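## Task

Key in the letters T, A, G on the keyboard, one after another in that sequence. Every correct letter in order earns credit. Hitting a wrong key, or any key once G is in, means failure. Striking the keyboard with too much force breaks it and means failure. At the end the keyboard must rest flat on the table with its keys facing up, and the result only counts if it holds without the robot supporting anything.

## Robot and tools

Robot: two six-joint arms, left_arm and right_arm, each ending in a two-finger gripper. The names are labels, not image sides. Nothing may be pushed or dropped off the table.

World frame: origin on the table surface midway between the arms, +x away from the robot over the table, +z up, left_arm sits toward +y. Result lines give each gripper's end_effector_position (metres) and end_effector_quat_wxyz in this frame; the printed position can be off, more so when the arm is stretched far. That point lies between the closed pads; the fingers extend along the gripper's +z and open/close along its y. Closed fingertips stick out about 33 mm past it, fully open about 9 mm. Closing pushes the tips roughly 24 mm further out, so keep clearance above surfaces.

Tool execute_actions, argument actions: a list holding zero or one item. Empty list: no command, just returns the state. An item with rows (1 to 15 rows) and steps (1 to 15, default 15) is an action; each row runs for one 1/30 s step and the final row repeats if steps exceed the rows. An item with only steps (up to 300) is a wait measured from the previous result. Optional pictures (boolean) chooses whether camera images come back; they come by default. A rejected call sends nothing.

Each row is 18 numbers, all within [-1, 1], always both arms: left_arm first (6 joint values, then gripper position, force_limit, speed), then right_arm in the same 9-number layout. Joint order: waist, shoulder, elbow, forearm roll, wrist pitch, wrist roll. Joint values are offsets, not poses: they are measured from that arm's joint angles printed in the most recent result that lists them (before any such result in a scene, or for later calls in the same reply, from the angles at the start of the action), not from the preceding row. Scale: 1.0 equals 1.983 rad for waist and shoulder, 2.38 rad for elbow, 2.975 rad for the three wrist joints. So all zeros drives the arm back to those reference angles; it is not a hold. Joint ranges (rad): waist ±3.491, shoulder ±3.140, elbow -1.187 to 4.328, forearm roll ±3.316, wrist pitch ±3.140, wrist roll ±3.927. A request more than 0.010 rad beyond a range end is refused; true ends may differ by up to 0.010 rad, and targets past them are clipped, sometimes reported as "joint sent to its limit" (possibly about an earlier action). Absence of that line proves nothing.

Gripper numbers are absolute commands, not offsets. position: +1 fully open (140 mm), about -0.8 pads touching, -1 closes until blocked. force_limit: -1 about 14 N, 0 about 60 N, +1 about 107 N. speed: -1 about 30 mm/s, 0 about 140, +1 about 250. To leave a gripper unchanged, resend its previous three numbers; a 0 is a real command. For typing, a closed gripper makes a good poking tool.

Motion limits: joint targets advance at most 2.62 rad/s (waist, shoulder), 3.14 (elbow), 3.93 (wrist joints), with 0.5 s to accelerate, and an arm's joints are synchronized. Targets stay within 0.805 / 0.966 / 1.21 rad of the measured angle, and are scaled back if they would shift the gripper more than 70 mm in one step. Big moves thus need several calls. Between calls the arms keep heading to the last row's target until they settle or a step is HELD.

Result lines: Joint positions and Joint velocities, one block per arm in joint order (rad, rad/s). object_status: 0 moving, 1 blocked while opening, 2 blocked while closing (grip), 3 reached target or pads met. position_measured is in counts, 3 open to 230 closed, nonlinear. "joint command not followed" means a clearance check altered joint targets on some steps; HELD marks steps where the row was partly or wholly not sent. MOTOR HOT warns of overheating; OVER-TEMPERATURE FAULT brakes that arm until cool. A torque fault (load limits 145 N m for waist, shoulder, elbow; 36.4 N m for wrist joints) or an outside force of 150 N stops the arm for 10 s and drops the rest of the call. Avoid hard presses on keys, arm-to-arm contact, and slamming.

Tool zoom_image: camera (cam_head_left, cam_head_right, cam_left_wrist, cam_right_wrist) and region [x0, y0, x1, y1] in pixels from the top-left, at most 504 by 504. Head images are 896x504, wrist images 504x504. Calibration data (intrinsics, distortion, world-to-camera transforms) are provided and are approximate.

Tool finished_scene: argument scene, the current scene number; it ends that scene irreversibly, grades it, and reveals the next task. Call it only after the last letter is typed and the keyboard lies flat, keys up, untouched by the robot.

Each tool is called after "Call:" by a JSON object that holds its "method" and its "body".

## Session

Call:
{"method": "execute_actions", "body": {"actions": []}}

Scene clock: 0.00 s of 4023.00 s.
left_arm: end_effector_position=(+0.6307, +0.5730, +0.2279) position_measured=230 object_status=3 end_effector_quat_wxyz=(+0.666, -0.506, -0.429, -0.340) | right_arm: end_effector_position=(+0.4642, -0.5604, +0.2719) position_measured=230 object_status=3 end_effector_quat_wxyz=(+0.001, +0.997, -0.074, +0.001)
Joint positions: left_arm=[-0.088  1.06   0.891 -1.627 -1.992  2.878] | right_arm=[ 0.264  0.132  0.218  0.002 -1.654  1.311]
Joint velocities: left_arm=[-0.     0.001 -0.001  0.    -0.     0.001] | right_arm=[ 0.002  0.     0.     0.     0.    -0.   ]

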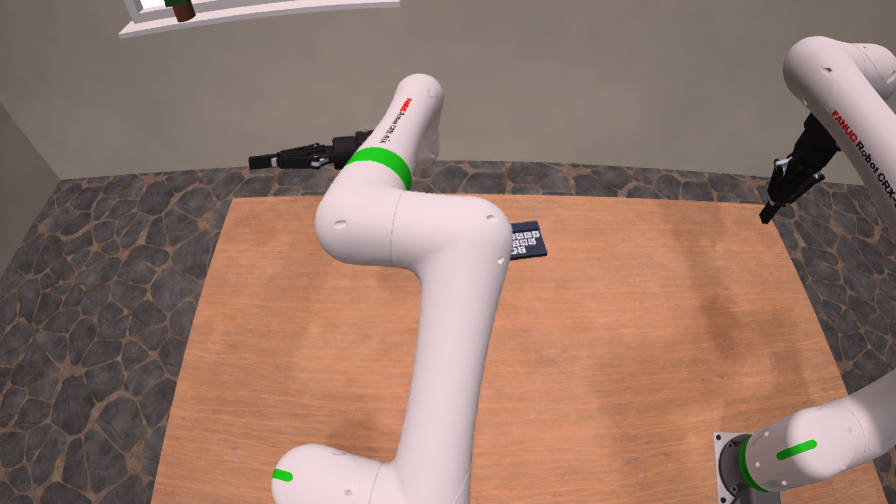

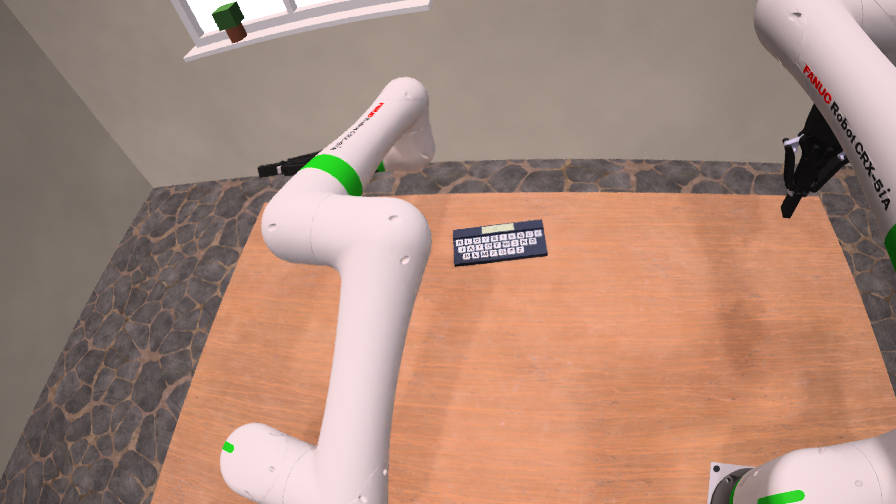

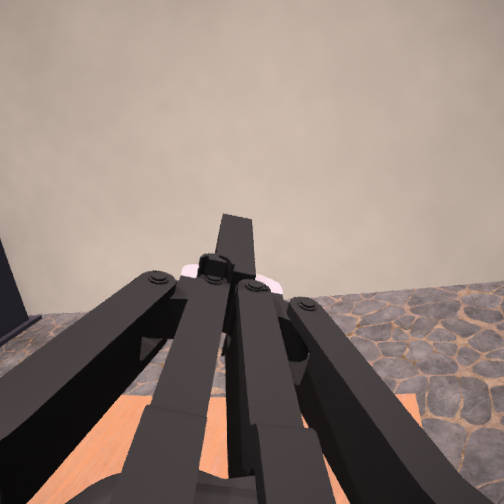

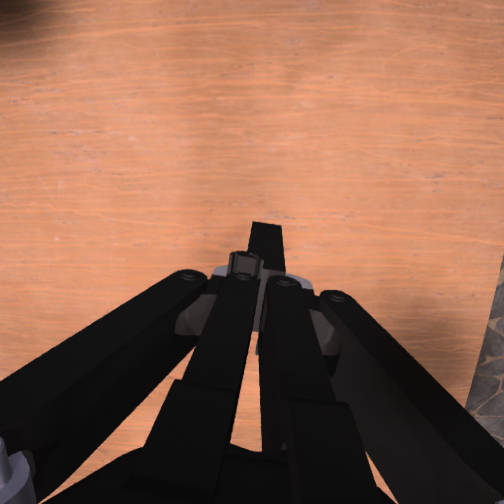

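Call:
{"method": "zoom_image", "body": {"camera": "cam_head_right", "region": [440,205,560,275]}}

Region (440, 205, 560, 275) of cam_head_right's 896x504 image, scaled by 4.200, with more detail than that image has; it fills the top 294 rows of this view, and the rest is white.

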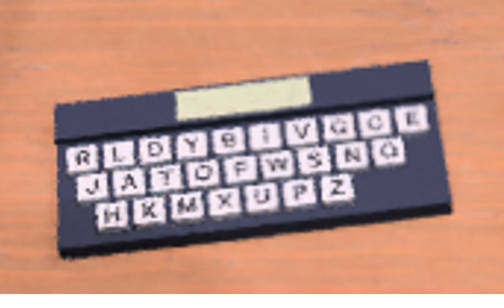

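Call:
{"method": "execute_actions", "body": {"actions": [{"rows":[[0.65,-0.2,0,0,0,0,-1,0,0,0.402,0.198,0.062,0,0.229,-0.968,-1,0,0]]}], "pictures": false}}

Call:
{"method": "execute_actions", "body": {"actions": [{"steps":60}]}}

Scene clock: 17.53 s of 4023.00 s.
left_arm: end_effector_position=(+0.5493, +0.7289, +0.2946) position_measured=233 object_status=3 end_effector_quat_wxyz=(+0.677, -0.433, -0.524, -0.282) | right_arm: end_effector_position=(+0.5565, -0.4108, +0.2348) position_measured=233 object_status=3 end_effector_quat_wxyz=(-0.031, +0.985, -0.157, +0.058)
Joint positions: left_arm=[ 0.158  0.951  0.891 -1.627 -1.992  2.878] | right_arm=[ 0.5    0.248  0.261  0.002 -1.453  0.908]
Joint velocities: left_arm=[ 0.588 -0.221 -0.001 -0.     0.001 -0.001] | right_arm=[ 0.515  0.254  0.096 -0.     0.44  -1.04 ]
Steps of this call (steps 1 to 90: nothing new was sent; then 14.03 s passed at rest; steps 91 to 105: all 15 steps of this action). Readings (joint positions | what the end effector reports):
91: left_arm=[-0.088 1.060 0.891 -1.627 -1.992 2.878] | right_arm=[0.264 0.132 0.218 0.002 -1.654 1.311] | left_arm position_measured=230 object_status=0 | right_arm position_measured=230 object_status=0
92: left_arm=[-0.085 1.058 0.891 -1.627 -1.992 2.878] | right_arm=[0.267 0.134 0.218 0.002 -1.652 1.306] | left_arm position_measured=233 object_status=0 | right_arm position_measured=233 object_status=0
94: left_arm=[-0.062 1.047 0.891 -1.627 -1.992 2.878] | right_arm=[0.291 0.145 0.223 0.002 -1.631 1.270] | left_arm position_measured=233 object_status=0 | right_arm position_measured=233 object_status=0
98: left_arm=[0.020 1.008 0.891 -1.627 -1.992 2.878] | right_arm=[0.372 0.185 0.238 0.002 -1.562 1.143] | left_arm position_measured=233 object_status=3 | right_arm position_measured=233 object_status=3
105: the state above

Scene clock: 19.53 s of 4023.00 s.
left_arm: end_effector_position=(-0.0886, +1.0003, +0.4637) position_measured=233 object_status=3 end_effector_quat_wxyz=(+0.692, -0.026, -0.721, -0.001) | right_arm: end_effector_position=(+0.5522, +0.0519, +0.1490) position_measured=233 object_status=3 end_effector_quat_wxyz=(+0.196, -0.430, +0.876, +0.095)
Joint positions: left_arm=[ 1.201  0.663  0.891 -1.627 -1.992  2.878] | right_arm=[ 1.061  0.525  0.366  0.002 -0.973 -1.568]
Joint velocities: left_arm=[-0.001 -0.002  0.    -0.     0.    -0.   ] | right_arm=[-0.     0.     0.     0.     0.001  0.   ]
Steps of this call (steps 1 to 60: the robot went on to your last target). Readings (joint positions | what the end effector reports):
1: left_arm=[0.178 0.944 0.891 -1.627 -1.992 2.878] | right_arm=[0.517 0.257 0.265 0.002 -1.438 0.872] | left_arm position_measured=233 object_status=3 | right_arm position_measured=233 object_status=3
2: left_arm=[0.198 0.937 0.891 -1.627 -1.992 2.878] | right_arm=[0.534 0.265 0.268 0.002 -1.423 0.836] | left_arm position_measured=233 object_status=3 | right_arm position_measured=233 object_status=3
4: left_arm=[0.238 0.923 0.891 -1.627 -1.992 2.878] | right_arm=[0.568 0.282 0.274 0.002 -1.394 0.761] | left_arm position_measured=233 object_status=3 | right_arm position_measured=233 object_status=3
8: left_arm=[0.319 0.897 0.891 -1.627 -1.992 2.878] | right_arm=[0.633 0.314 0.286 0.002 -1.339 0.602] | left_arm position_measured=233 object_status=3 | right_arm position_measured=233 object_status=3
60: the state above
camera_calibration (this result's frames):
cam_left_wrist: T_world_to_cam=[[0.0437169, 0.979481, 0.196737, -1.07547], [0.449295, 0.156611, -0.879549, 0.297603], [-0.892313, 0.126844, -0.43323, 0.170327], [0, 0, 0, 1]] pos_world=[0.0652895, 0.985192, 0.547131]
cam_right_wrist: T_world_to_cam=[[-0.850626, 0.515131, -0.105241, 0.465044], [0.305607, 0.647301, 0.698288, -0.299141], [0.427833, 0.561819, -0.708039, 0.015195], [0, 0, 0, 1]] pos_world=[0.480497, -0.0544617, 0.268587]

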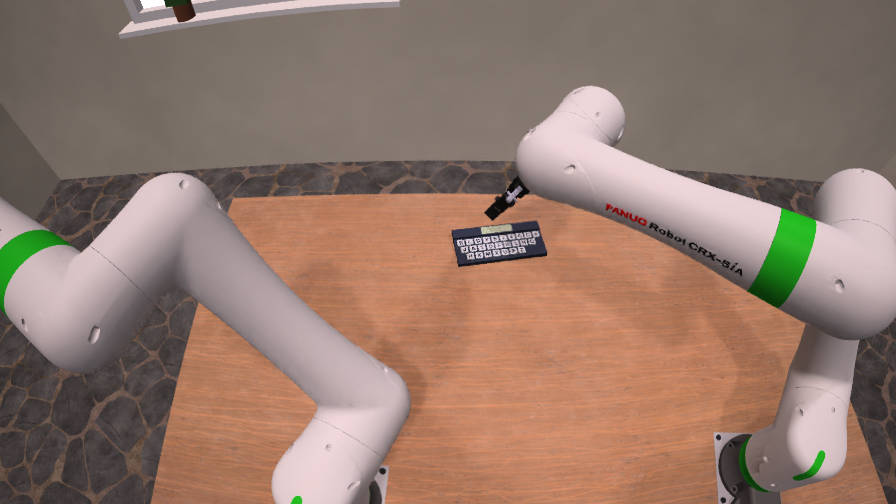

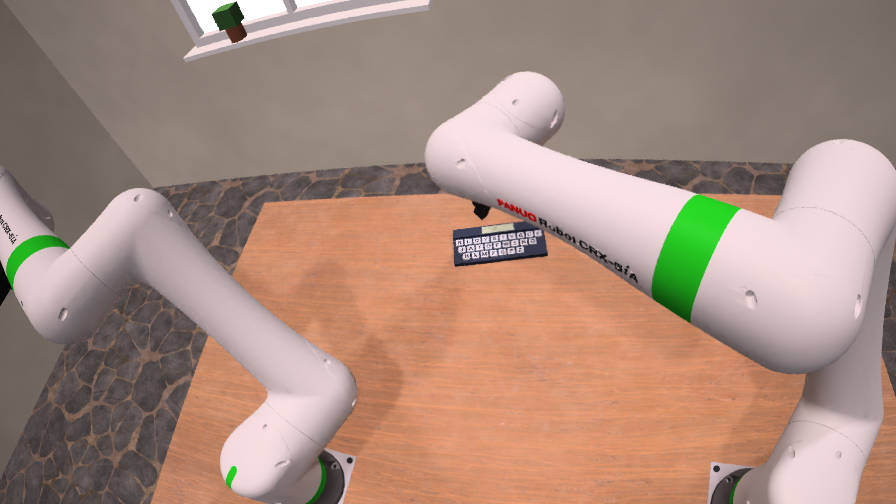

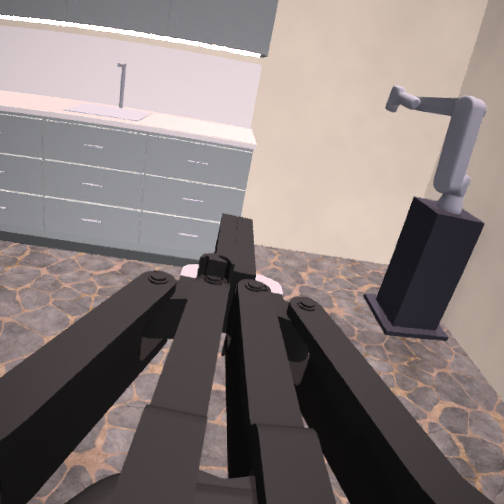

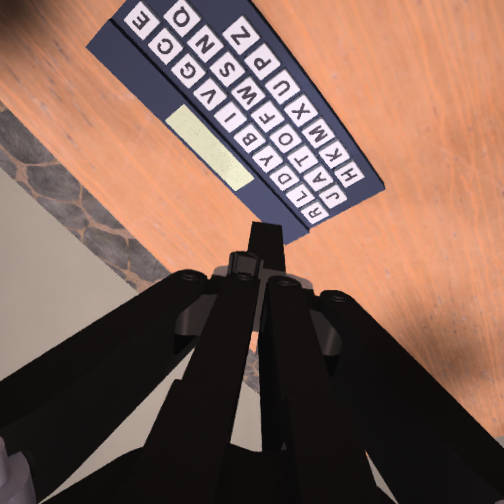

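Call:
{"method": "execute_actions", "body": {"actions": [{"rows":[[0,0,0,0,0,0,-1,0,0,0,0.03,-0.0225,0,0.038,0,-1,0,0]]}]}}

Call:
{"method": "zoom_image", "body": {"camera": "cam_head_left", "region": [440,200,560,275]}}

Scene clock: 24.17 s of 4023.00 s.
left_arm: end_effector_position=(-0.0887, +1.0003, +0.4637) position_measured=233 object_status=3 end_effector_quat_wxyz=(+0.692, -0.026, -0.721, -0.001) | right_arm: end_effector_position=(+0.5585, +0.0601, +0.0886) position_measured=233 object_status=3 end_effector_quat_wxyz=(+0.196, -0.430, +0.876, +0.095)
Joint positions: left_arm=[ 1.201  0.663  0.891 -1.627 -1.992  2.878] | right_arm=[ 1.061  0.585  0.312  0.002 -0.86  -1.568]
Joint velocities: left_arm=[ 0.002 -0.     0.001  0.     0.001 -0.001] | right_arm=[ 0.001  0.    -0.001  0.     0.001  0.   ]
Steps of this call (steps 1 to 15: the robot went on to your last target; steps 16 to 90: nothing new was sent; then 1.13 s passed at rest; steps 91 to 105: all 15 steps of this action). Readings (joint positions | what the end effector reports):
91: left_arm=[1.201 0.663 0.891 -1.627 -1.992 2.878] | right_arm=[1.061 0.525 0.366 0.002 -0.972 -1.568] | left_arm position_measured=233 object_status=3 | right_arm position_measured=233 object_status=3
92: left_arm=[1.201 0.663 0.891 -1.627 -1.992 2.878] | right_arm=[1.061 0.527 0.364 0.002 -0.967 -1.568] | left_arm position_measured=233 object_status=3 | right_arm position_measured=233 object_status=3
94: left_arm=[1.201 0.663 0.891 -1.627 -1.992 2.878] | right_arm=[1.061 0.546 0.346 0.002 -0.932 -1.568] | left_arm position_measured=233 object_status=3 | right_arm position_measured=233 object_status=3
98: left_arm=[1.201 0.663 0.891 -1.627 -1.992 2.878] | right_arm=[1.061 0.584 0.313 0.002 -0.862 -1.568] | left_arm position_measured=233 object_status=3 | right_arm position_measured=233 object_status=3
105: the state above
camera_calibration (this result's frames):
cam_left_wrist: T_world_to_cam=[[0.0435778, 0.979482, 0.196763, -1.07548], [0.449285, 0.156697, -0.879539, 0.29758], [-0.892325, 0.126731, -0.433238, 0.170368], [0, 0, 0, 1]] pos_world=[0.0651929, 0.985189, 0.547157]
cam_right_wrist: T_world_to_cam=[[-0.850745, 0.514944, -0.105197, 0.459902], [0.305502, 0.647372, 0.698268, -0.264194], [0.42767, 0.56191, -0.708065, -0.03475], [0, 0, 0, 1]] pos_world=[0.486833, -0.0462656, 0.208253]

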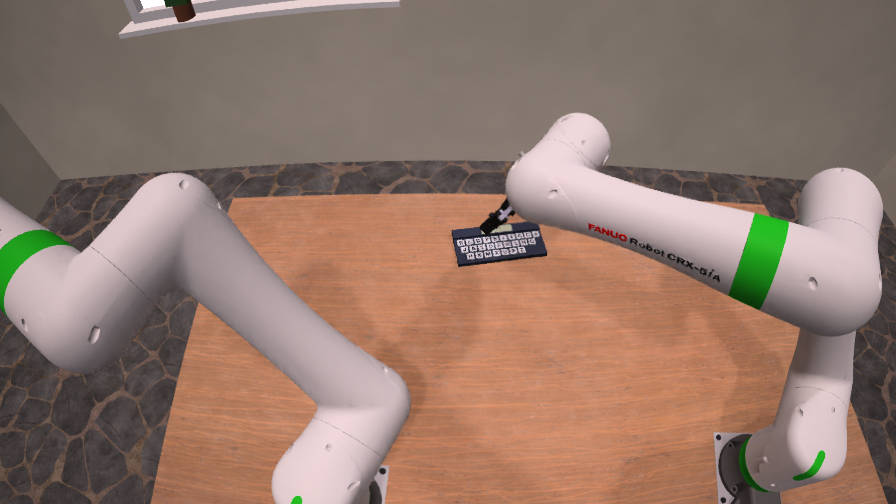

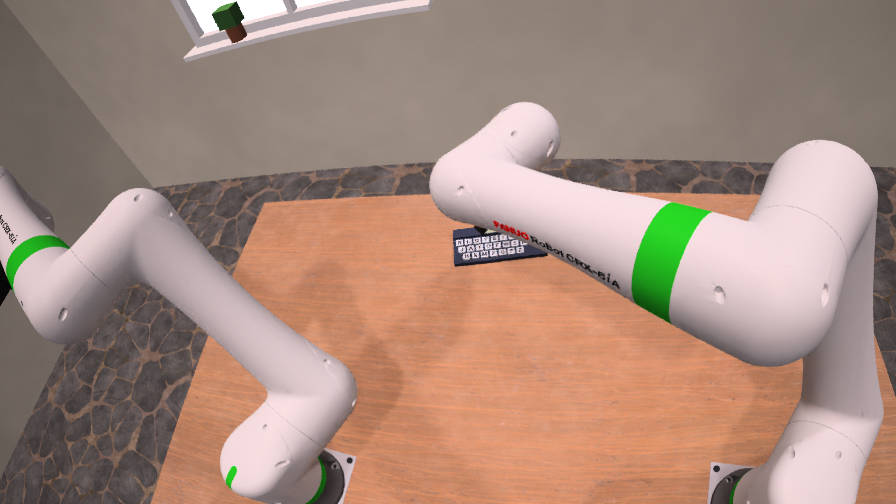

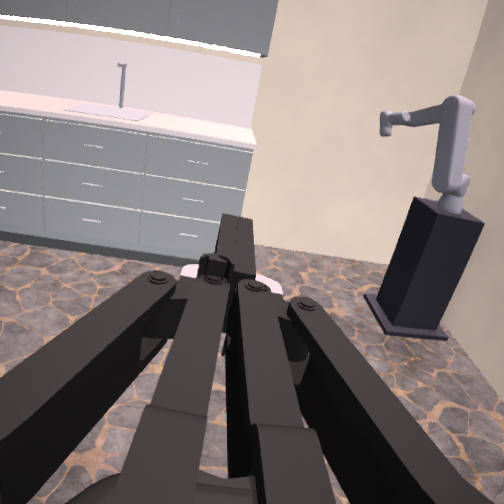

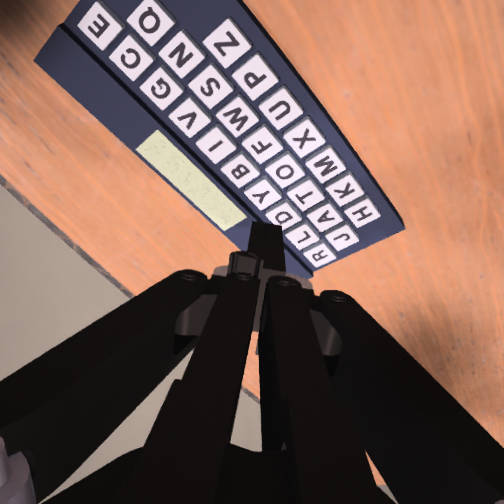

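Region (440, 200, 560, 275) of cam_head_left's 896x504 image, scaled by 4.200, with more detail than that image has; it fills the top 315 rows of this view, and the rest is white.

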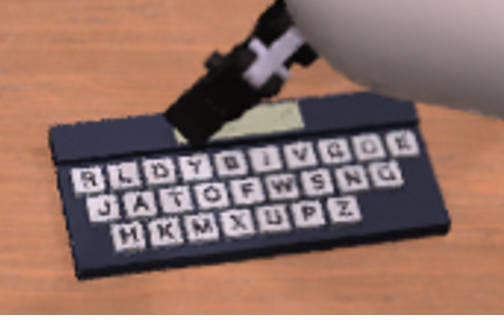

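Call:
{"method": "execute_actions", "body": {"actions": [{"rows":[[0,0,0,0,0,0,-1,0,0,0.0094,0.0042,-0.013,0,0.0131,0,-1,0,0]],"steps":9}]}}

Call:
{"method": "zoom_image", "body": {"camera": "cam_head_left", "region": [440,200,560,275]}}

Scene clock: 29.57 s of 4023.00 s.
left_arm: end_effector_position=(-0.0886, +1.0003, +0.4637) position_measured=233 object_status=3 end_effector_quat_wxyz=(+0.692, -0.026, -0.721, -0.001) | right_arm: end_effector_position=(+0.5471, +0.0692, +0.0707) position_measured=233 object_status=3 end_effector_quat_wxyz=(+0.195, -0.438, +0.872, +0.096)
Joint positions: left_arm=[ 1.201  0.663  0.891 -1.627 -1.992  2.878] | right_arm=[ 1.08   0.593  0.281  0.002 -0.821 -1.568]
Joint velocities: left_arm=[-0.     0.    -0.001  0.     0.001 -0.001] | right_arm=[ 0.002 -0.    -0.002  0.     0.004  0.   ]
Steps of this call (steps 1 to 15: the robot went on to your last target; steps 16 to 90: nothing new was sent; then 2.10 s passed at rest; steps 91 to 99: all 9 steps of this action). Readings (joint positions | what the end effector reports):
91: left_arm=[1.201 0.663 0.891 -1.627 -1.992 2.878] | right_arm=[1.061 0.584 0.312 0.002 -0.859 -1.568] | left_arm position_measured=233 object_status=3 | right_arm position_measured=233 object_status=3
92: left_arm=[1.201 0.663 0.891 -1.627 -1.992 2.878] | right_arm=[1.063 0.585 0.308 0.002 -0.854 -1.568] | left_arm position_measured=233 object_status=3 | right_arm position_measured=233 object_status=3
94: left_arm=[1.201 0.663 0.891 -1.627 -1.992 2.878] | right_arm=[1.075 0.591 0.288 0.002 -0.831 -1.568] | left_arm position_measured=233 object_status=3 | right_arm position_measured=233 object_status=3
98: left_arm=[1.201 0.663 0.891 -1.627 -1.992 2.878] | right_arm=[1.080 0.593 0.281 0.002 -0.821 -1.568] | left_arm position_measured=233 object_status=3 | right_arm position_measured=233 object_status=3
99: the state above
camera_calibration (this result's frames):
cam_left_wrist: T_world_to_cam=[[0.0437169, 0.979481, 0.196736, -1.07547], [0.449295, 0.156611, -0.879549, 0.297603], [-0.892313, 0.126844, -0.43323, 0.170327], [0, 0, 0, 1]] pos_world=[0.0652896, 0.985192, 0.547131]
cam_right_wrist: T_world_to_cam=[[-0.860157, 0.499065, -0.105181, 0.449841], [0.293492, 0.65299, 0.698188, -0.247937], [0.417123, 0.569682, -0.708146, -0.0424632], [0, 0, 0, 1]] pos_world=[0.477414, -0.0384095, 0.190351]

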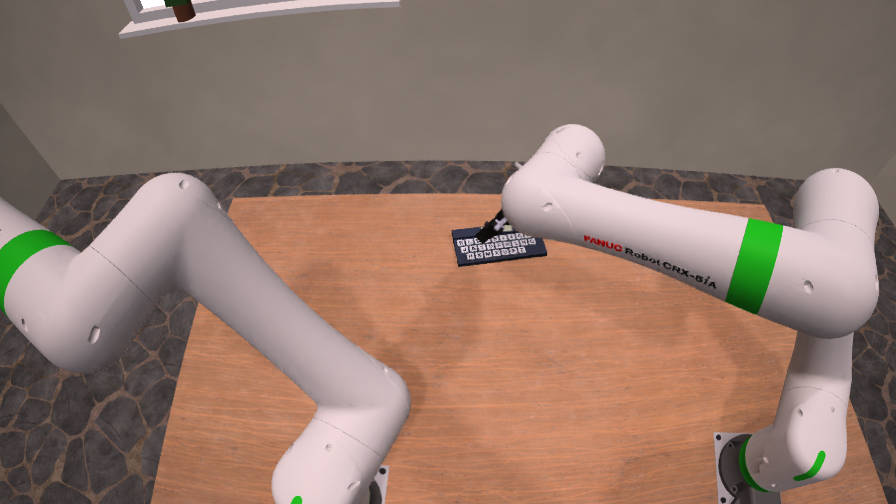

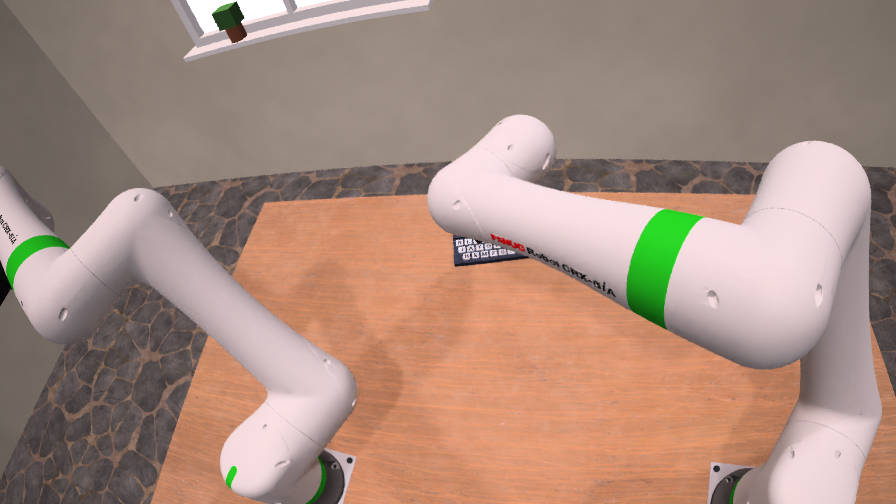

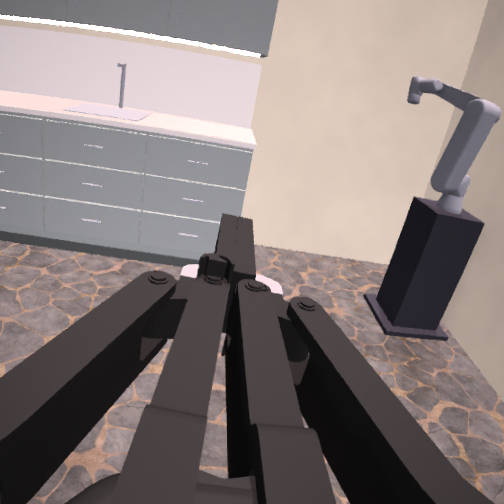

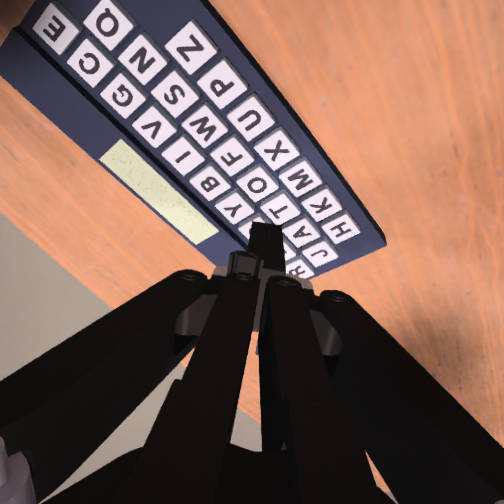

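Region (440, 200, 560, 275) of cam_head_left's 896x504 image, scaled by 4.200, with more detail than that image has; it fills the top 315 rows of this view, and the rest is white.

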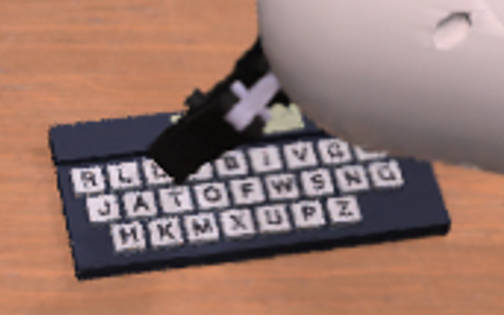

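Call:
{"method": "execute_actions", "body": {"actions": [{"rows":[[0,0,0,0,0,0,-1,0,0,0.0032,-0.0027,-0.0096,0,0.0059,0,-1,0,0]],"steps":9}]}}

Call:
{"method": "zoom_image", "body": {"camera": "cam_head_left", "region": [450,215,520,265]}}

Call:
{"method": "zoom_image", "body": {"camera": "cam_right_wrist", "region": [180,140,348,280]}}

Scene clock: 35.57 s of 4023.00 s.
left_arm: end_effector_position=(-0.0887, +1.0003, +0.4637) position_measured=233 object_status=3 end_effector_quat_wxyz=(+0.692, -0.026, -0.721, -0.001) | right_arm: end_effector_position=(+0.5411, +0.0695, +0.0648) position_measured=233 object_status=3 end_effector_quat_wxyz=(+0.195, -0.441, +0.871, +0.097)
Joint positions: left_arm=[ 1.201  0.663  0.891 -1.627 -1.992  2.878] | right_arm=[ 1.086  0.587  0.259  0.002 -0.803 -1.568]
Joint velocities: left_arm=[ 0.002  0.    -0.001 -0.    -0.     0.002] | right_arm=[ 0.001 -0.001 -0.002  0.001  0.002  0.   ]
Steps of this call (steps 1 to 15: the robot went on to your last target; steps 16 to 90: nothing new was sent; then 2.70 s passed at rest; steps 91 to 99: all 9 steps of this action). Readings (joint positions | what the end effector reports):
91: left_arm=[1.201 0.663 0.891 -1.627 -1.992 2.878] | right_arm=[1.080 0.593 0.281 0.002 -0.820 -1.568] | left_arm position_measured=233 object_status=3 | right_arm position_measured=233 object_status=3
92: left_arm=[1.201 0.663 0.891 -1.627 -1.992 2.878] | right_arm=[1.081 0.592 0.277 0.002 -0.817 -1.568] | left_arm position_measured=233 object_status=3 | right_arm position_measured=233 object_status=3
94: left_arm=[1.201 0.663 0.891 -1.627 -1.992 2.878] | right_arm=[1.085 0.589 0.263 0.002 -0.807 -1.568] | left_arm position_measured=233 object_status=3 | right_arm position_measured=233 object_status=3
98: left_arm=[1.201 0.663 0.891 -1.627 -1.992 2.878] | right_arm=[1.086 0.588 0.259 0.002 -0.803 -1.568] | left_arm position_measured=233 object_status=3 | right_arm position_measured=233 object_status=3
99: the state above
camera_calibration (this result's frames):
cam_left_wrist: T_world_to_cam=[[0.0435778, 0.979482, 0.196763, -1.07548], [0.449285, 0.156697, -0.879539, 0.29758], [-0.892325, 0.126731, -0.433238, 0.170369], [0, 0, 0, 1]] pos_world=[0.0651929, 0.985189, 0.547157]
cam_right_wrist: T_world_to_cam=[[-0.863294, 0.493645, -0.105059, 0.445956], [0.289441, 0.654774, 0.698209, -0.240155], [0.413458, 0.572351, -0.708143, -0.0425571], [0, 0, 0, 1]] pos_world=[0.472097, -0.0385395, 0.184393]

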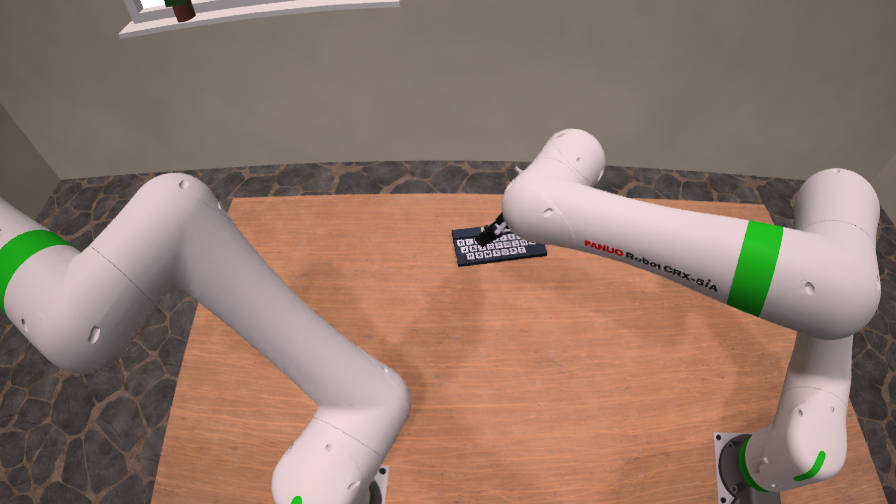

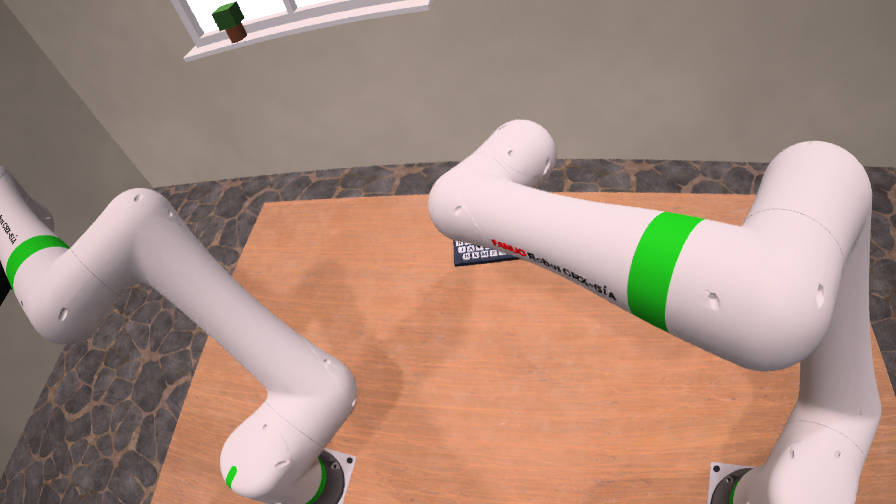

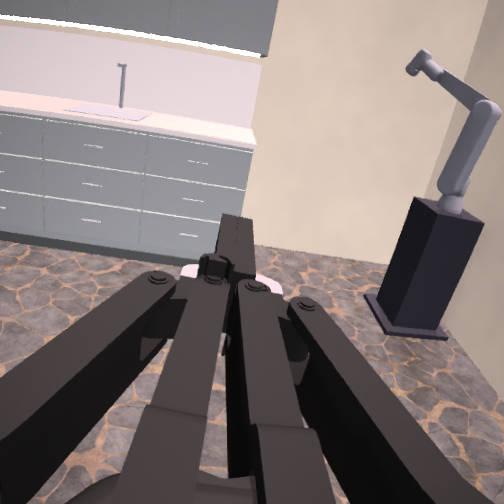

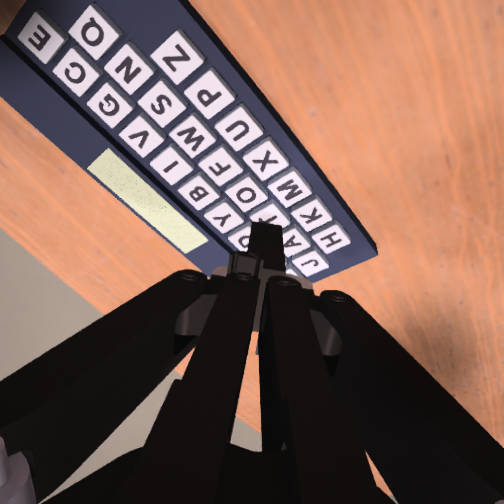

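Region (450, 215, 520, 265) of cam_head_left's 896x504 image, scaled by 7.200, with more detail than that image has; it fills the top 360 rows of this view, and the rest is white.

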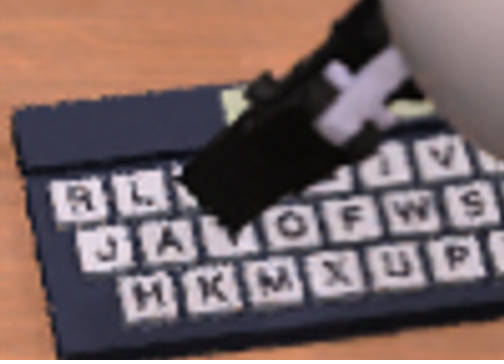

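Region (180, 140, 348, 280) of cam_right_wrist's 504x504 image, scaled by 3.000, with more detail than that image has.

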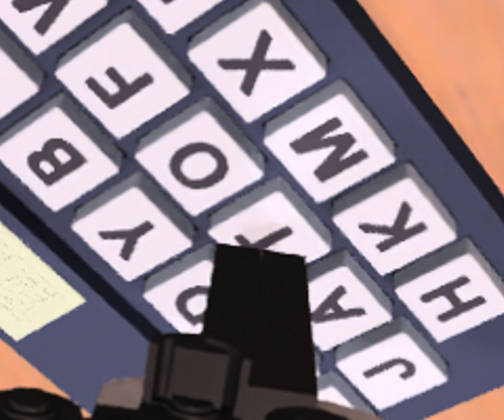

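Call:
{"method": "execute_actions", "body": {"actions": [{"rows":[[0,0,0,0,0,0,-1,0,0,0.0006,0.008,0.0053,0,0.0011,0,-1,0,0]],"steps":9}]}}

Call:
{"method": "zoom_image", "body": {"camera": "cam_head_left", "region": [450,215,520,265]}}

Call:
{"method": "zoom_image", "body": {"camera": "cam_right_wrist", "region": [180,140,348,280]}}

Scene clock: 41.73 s of 4023.00 s.
left_arm: end_effector_position=(-0.0886, +1.0003, +0.4637) position_measured=233 object_status=3 end_effector_quat_wxyz=(+0.692, -0.026, -0.721, -0.001) | right_arm: end_effector_position=(+0.5434, +0.0742, +0.0599) position_measured=233 object_status=3 end_effector_quat_wxyz=(+0.195, -0.441, +0.871, +0.097)
Joint positions: left_arm=[ 1.201  0.663  0.891 -1.627 -1.992  2.878] | right_arm=[ 1.087  0.603  0.271  0.002 -0.8   -1.568]
Joint velocities: left_arm=[-0.     0.     0.001  0.    -0.     0.   ] | right_arm=[ 0.002  0.002  0.001 -0.     0.    -0.   ]
Steps of this call (steps 1 to 15: the robot went on to your last target; steps 16 to 90: nothing new was sent; then 2.87 s passed at rest; steps 91 to 99: all 9 steps of this action). Readings (joint positions | what the end effector reports):
91: left_arm=[1.201 0.663 0.891 -1.627 -1.992 2.878] | right_arm=[1.086 0.587 0.258 0.002 -0.803 -1.568] | left_arm position_measured=233 object_status=3 | right_arm position_measured=233 object_status=3
92: left_arm=[1.201 0.663 0.891 -1.627 -1.992 2.878] | right_arm=[1.086 0.590 0.261 0.002 -0.803 -1.568] | left_arm position_measured=233 object_status=3 | right_arm position_measured=233 object_status=3
94: left_arm=[1.201 0.663 0.891 -1.627 -1.992 2.878] | right_arm=[1.087 0.601 0.269 0.002 -0.801 -1.568] | left_arm position_measured=233 object_status=3 | right_arm position_measured=233 object_status=3
98: left_arm=[1.201 0.663 0.891 -1.627 -1.992 2.878] | right_arm=[1.087 0.603 0.271 0.002 -0.800 -1.568] | left_arm position_measured=233 object_status=3 | right_arm position_measured=233 object_status=3
99: the state above
camera_calibration (this result's frames):
cam_left_wrist: T_world_to_cam=[[0.0437173, 0.979481, 0.196736, -1.07547], [0.449295, 0.156611, -0.879549, 0.297603], [-0.892313, 0.126844, -0.43323, 0.170326], [0, 0, 0, 1]] pos_world=[0.0652897, 0.985192, 0.547131]
cam_right_wrist: T_world_to_cam=[[-0.863885, 0.492575, -0.10523, 0.445569], [0.288492, 0.655133, 0.698264, -0.239977], [0.412887, 0.572862, -0.708063, -0.0493233], [0, 0, 0, 1]] pos_world=[0.474517, -0.0340036, 0.179531]

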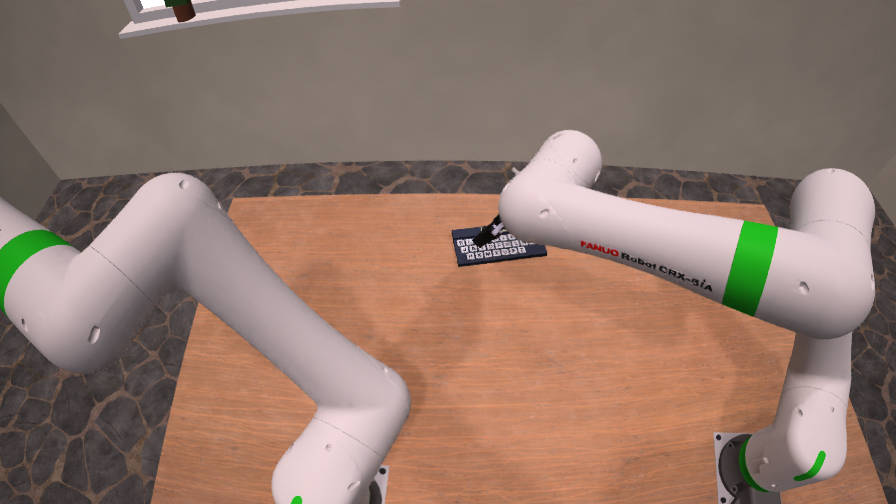

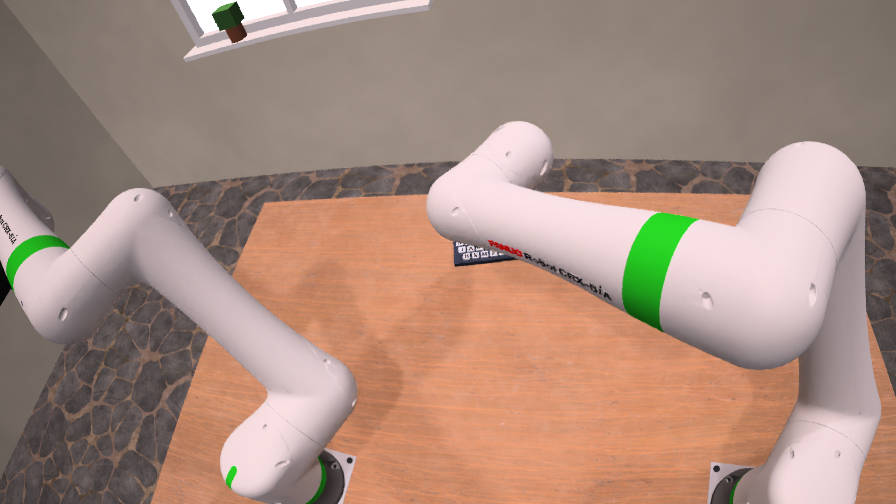

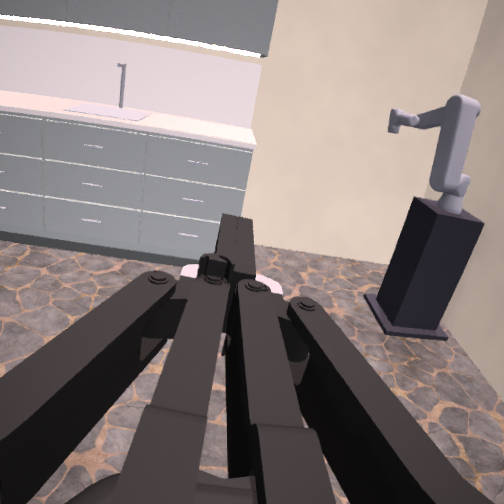

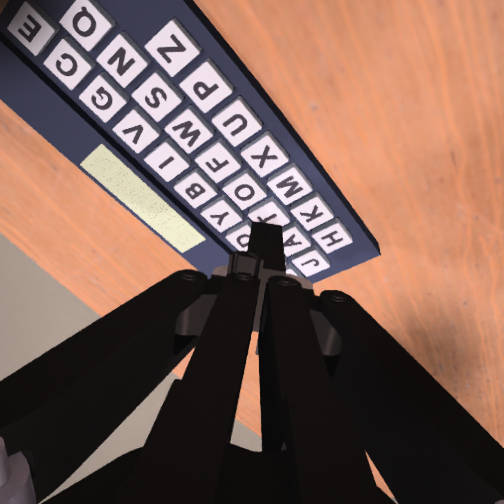

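Region (450, 215, 520, 265) of cam_head_left's 896x504 image, scaled by 7.200, with more detail than that image has; it fills the top 360 rows of this view, and the rest is white.

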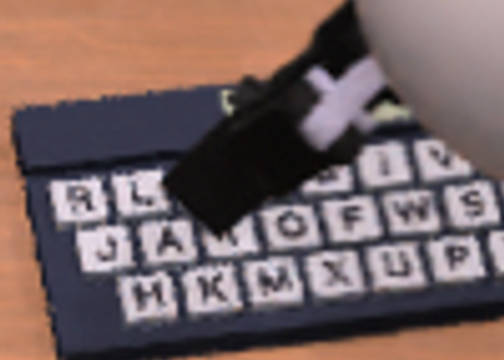

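Region (180, 140, 348, 280) of cam_right_wrist's 504x504 image, scaled by 3.000, with more detail than that image has.

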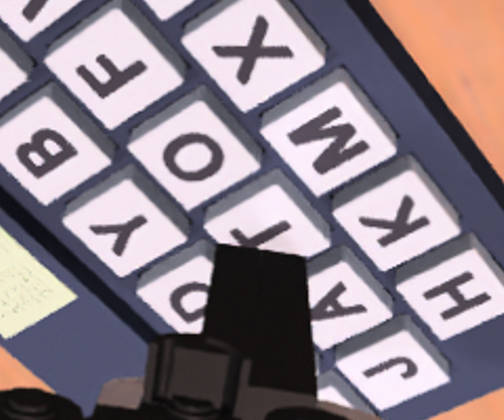

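Call:
{"method": "execute_actions", "body": {"actions": [{"rows":[[0,0,0,0,0,0,-1,0,0,0.0007,0.002,-0.0026,0,0.0034,0,-1,0,0]],"steps":9}]}}

Call:
{"method": "zoom_image", "body": {"camera": "cam_right_wrist", "region": [70,130,348,280]}}

Scene clock: 45.20 s of 4023.00 s.
left_arm: end_effector_position=(-0.0887, +1.0003, +0.4637) position_measured=233 object_status=3 end_effector_quat_wxyz=(+0.692, -0.026, -0.721, -0.001) | right_arm: end_effector_position=(+0.5426, +0.0749, +0.0549) position_measured=233 object_status=3 end_effector_quat_wxyz=(+0.195, -0.442, +0.870, +0.097)
Joint positions: left_arm=[ 1.201  0.663  0.891 -1.627 -1.992  2.878] | right_arm=[ 1.089  0.607  0.265  0.002 -0.79  -1.568]
Joint velocities: left_arm=[-0.001  0.002 -0.002  0.     0.    -0.   ] | right_arm=[-0.001  0.    -0.001 -0.     0.001 -0.   ]
Steps of this call (steps 1 to 15: the robot went on to your last target; steps 16 to 90: nothing new was sent; then 0.17 s passed at rest; steps 91 to 99: all 9 steps of this action). Readings (joint positions | what the end effector reports):
91: left_arm=[1.201 0.663 0.891 -1.627 -1.992 2.878] | right_arm=[1.087 0.603 0.271 0.002 -0.800 -1.568] | left_arm position_measured=233 object_status=3 | right_arm position_measured=233 object_status=3
92: left_arm=[1.201 0.663 0.891 -1.627 -1.992 2.878] | right_arm=[1.088 0.604 0.270 0.002 -0.796 -1.568] | left_arm position_measured=233 object_status=3 | right_arm position_measured=233 object_status=3
94: left_arm=[1.201 0.663 0.891 -1.627 -1.992 2.878] | right_arm=[1.089 0.607 0.266 0.002 -0.791 -1.568] | left_arm position_measured=233 object_status=3 | right_arm position_measured=233 object_status=3
98: left_arm=[1.201 0.663 0.891 -1.627 -1.992 2.878] | right_arm=[1.089 0.607 0.265 0.002 -0.790 -1.568] | left_arm position_measured=233 object_status=3 | right_arm position_measured=233 object_status=3
99: the state above
camera_calibration (this result's frames):
cam_left_wrist: T_world_to_cam=[[0.0435777, 0.979482, 0.196763, -1.07548], [0.449285, 0.156697, -0.879539, 0.297579], [-0.892325, 0.126731, -0.433238, 0.170368], [0, 0, 0, 1]] pos_world=[0.0651928, 0.985189, 0.547157]
cam_right_wrist: T_world_to_cam=[[-0.864557, 0.491428, -0.105066, 0.444366], [0.287706, 0.655447, 0.698294, -0.236291], [0.412027, 0.573487, -0.708058, -0.0525226], [0, 0, 0, 1]] pos_world=[0.473803, -0.033377, 0.174499]

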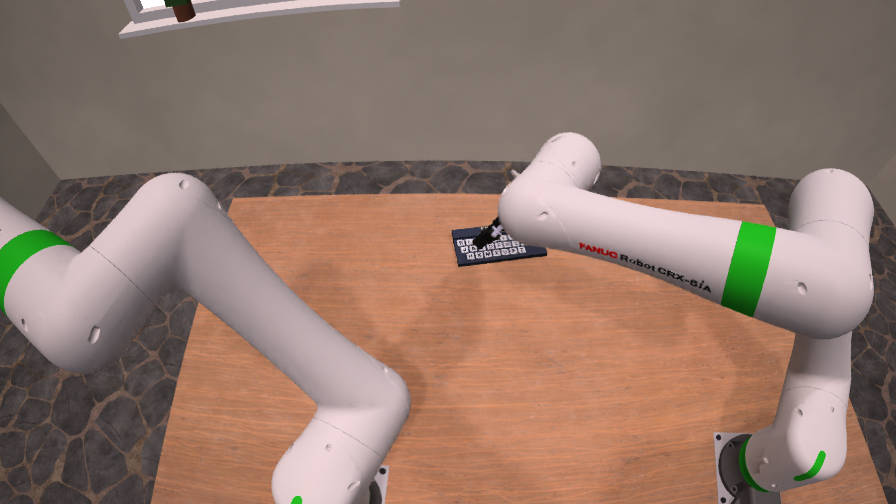

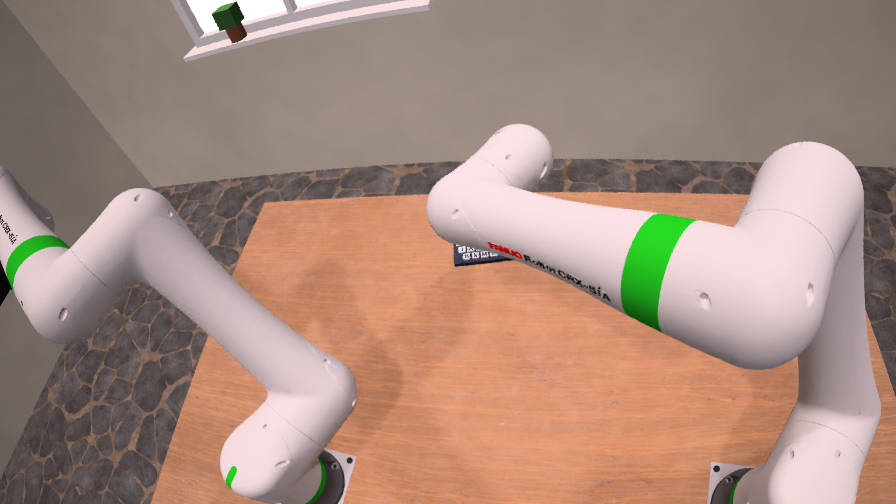

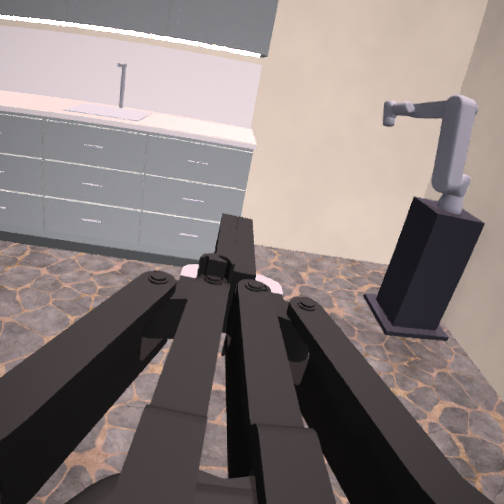

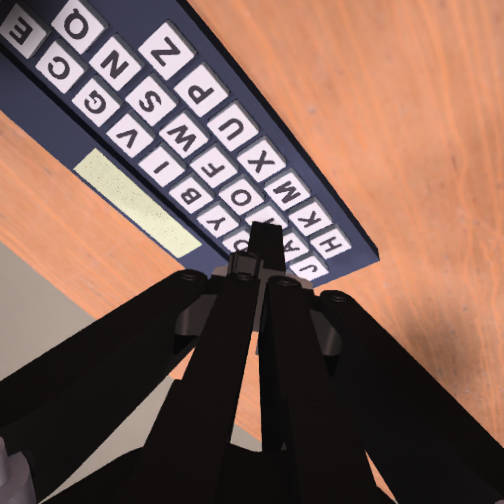

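Region (70, 130, 348, 280) of cam_right_wrist's 504x504 image, scaled by 1.813, with more detail than that image has; it fills the top 272 rows of this view, and the rest is white.

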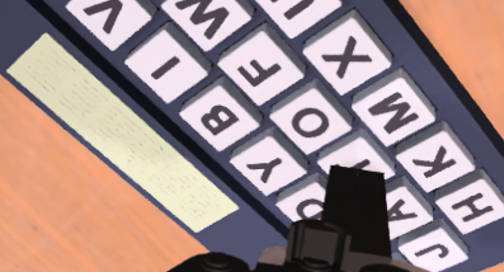

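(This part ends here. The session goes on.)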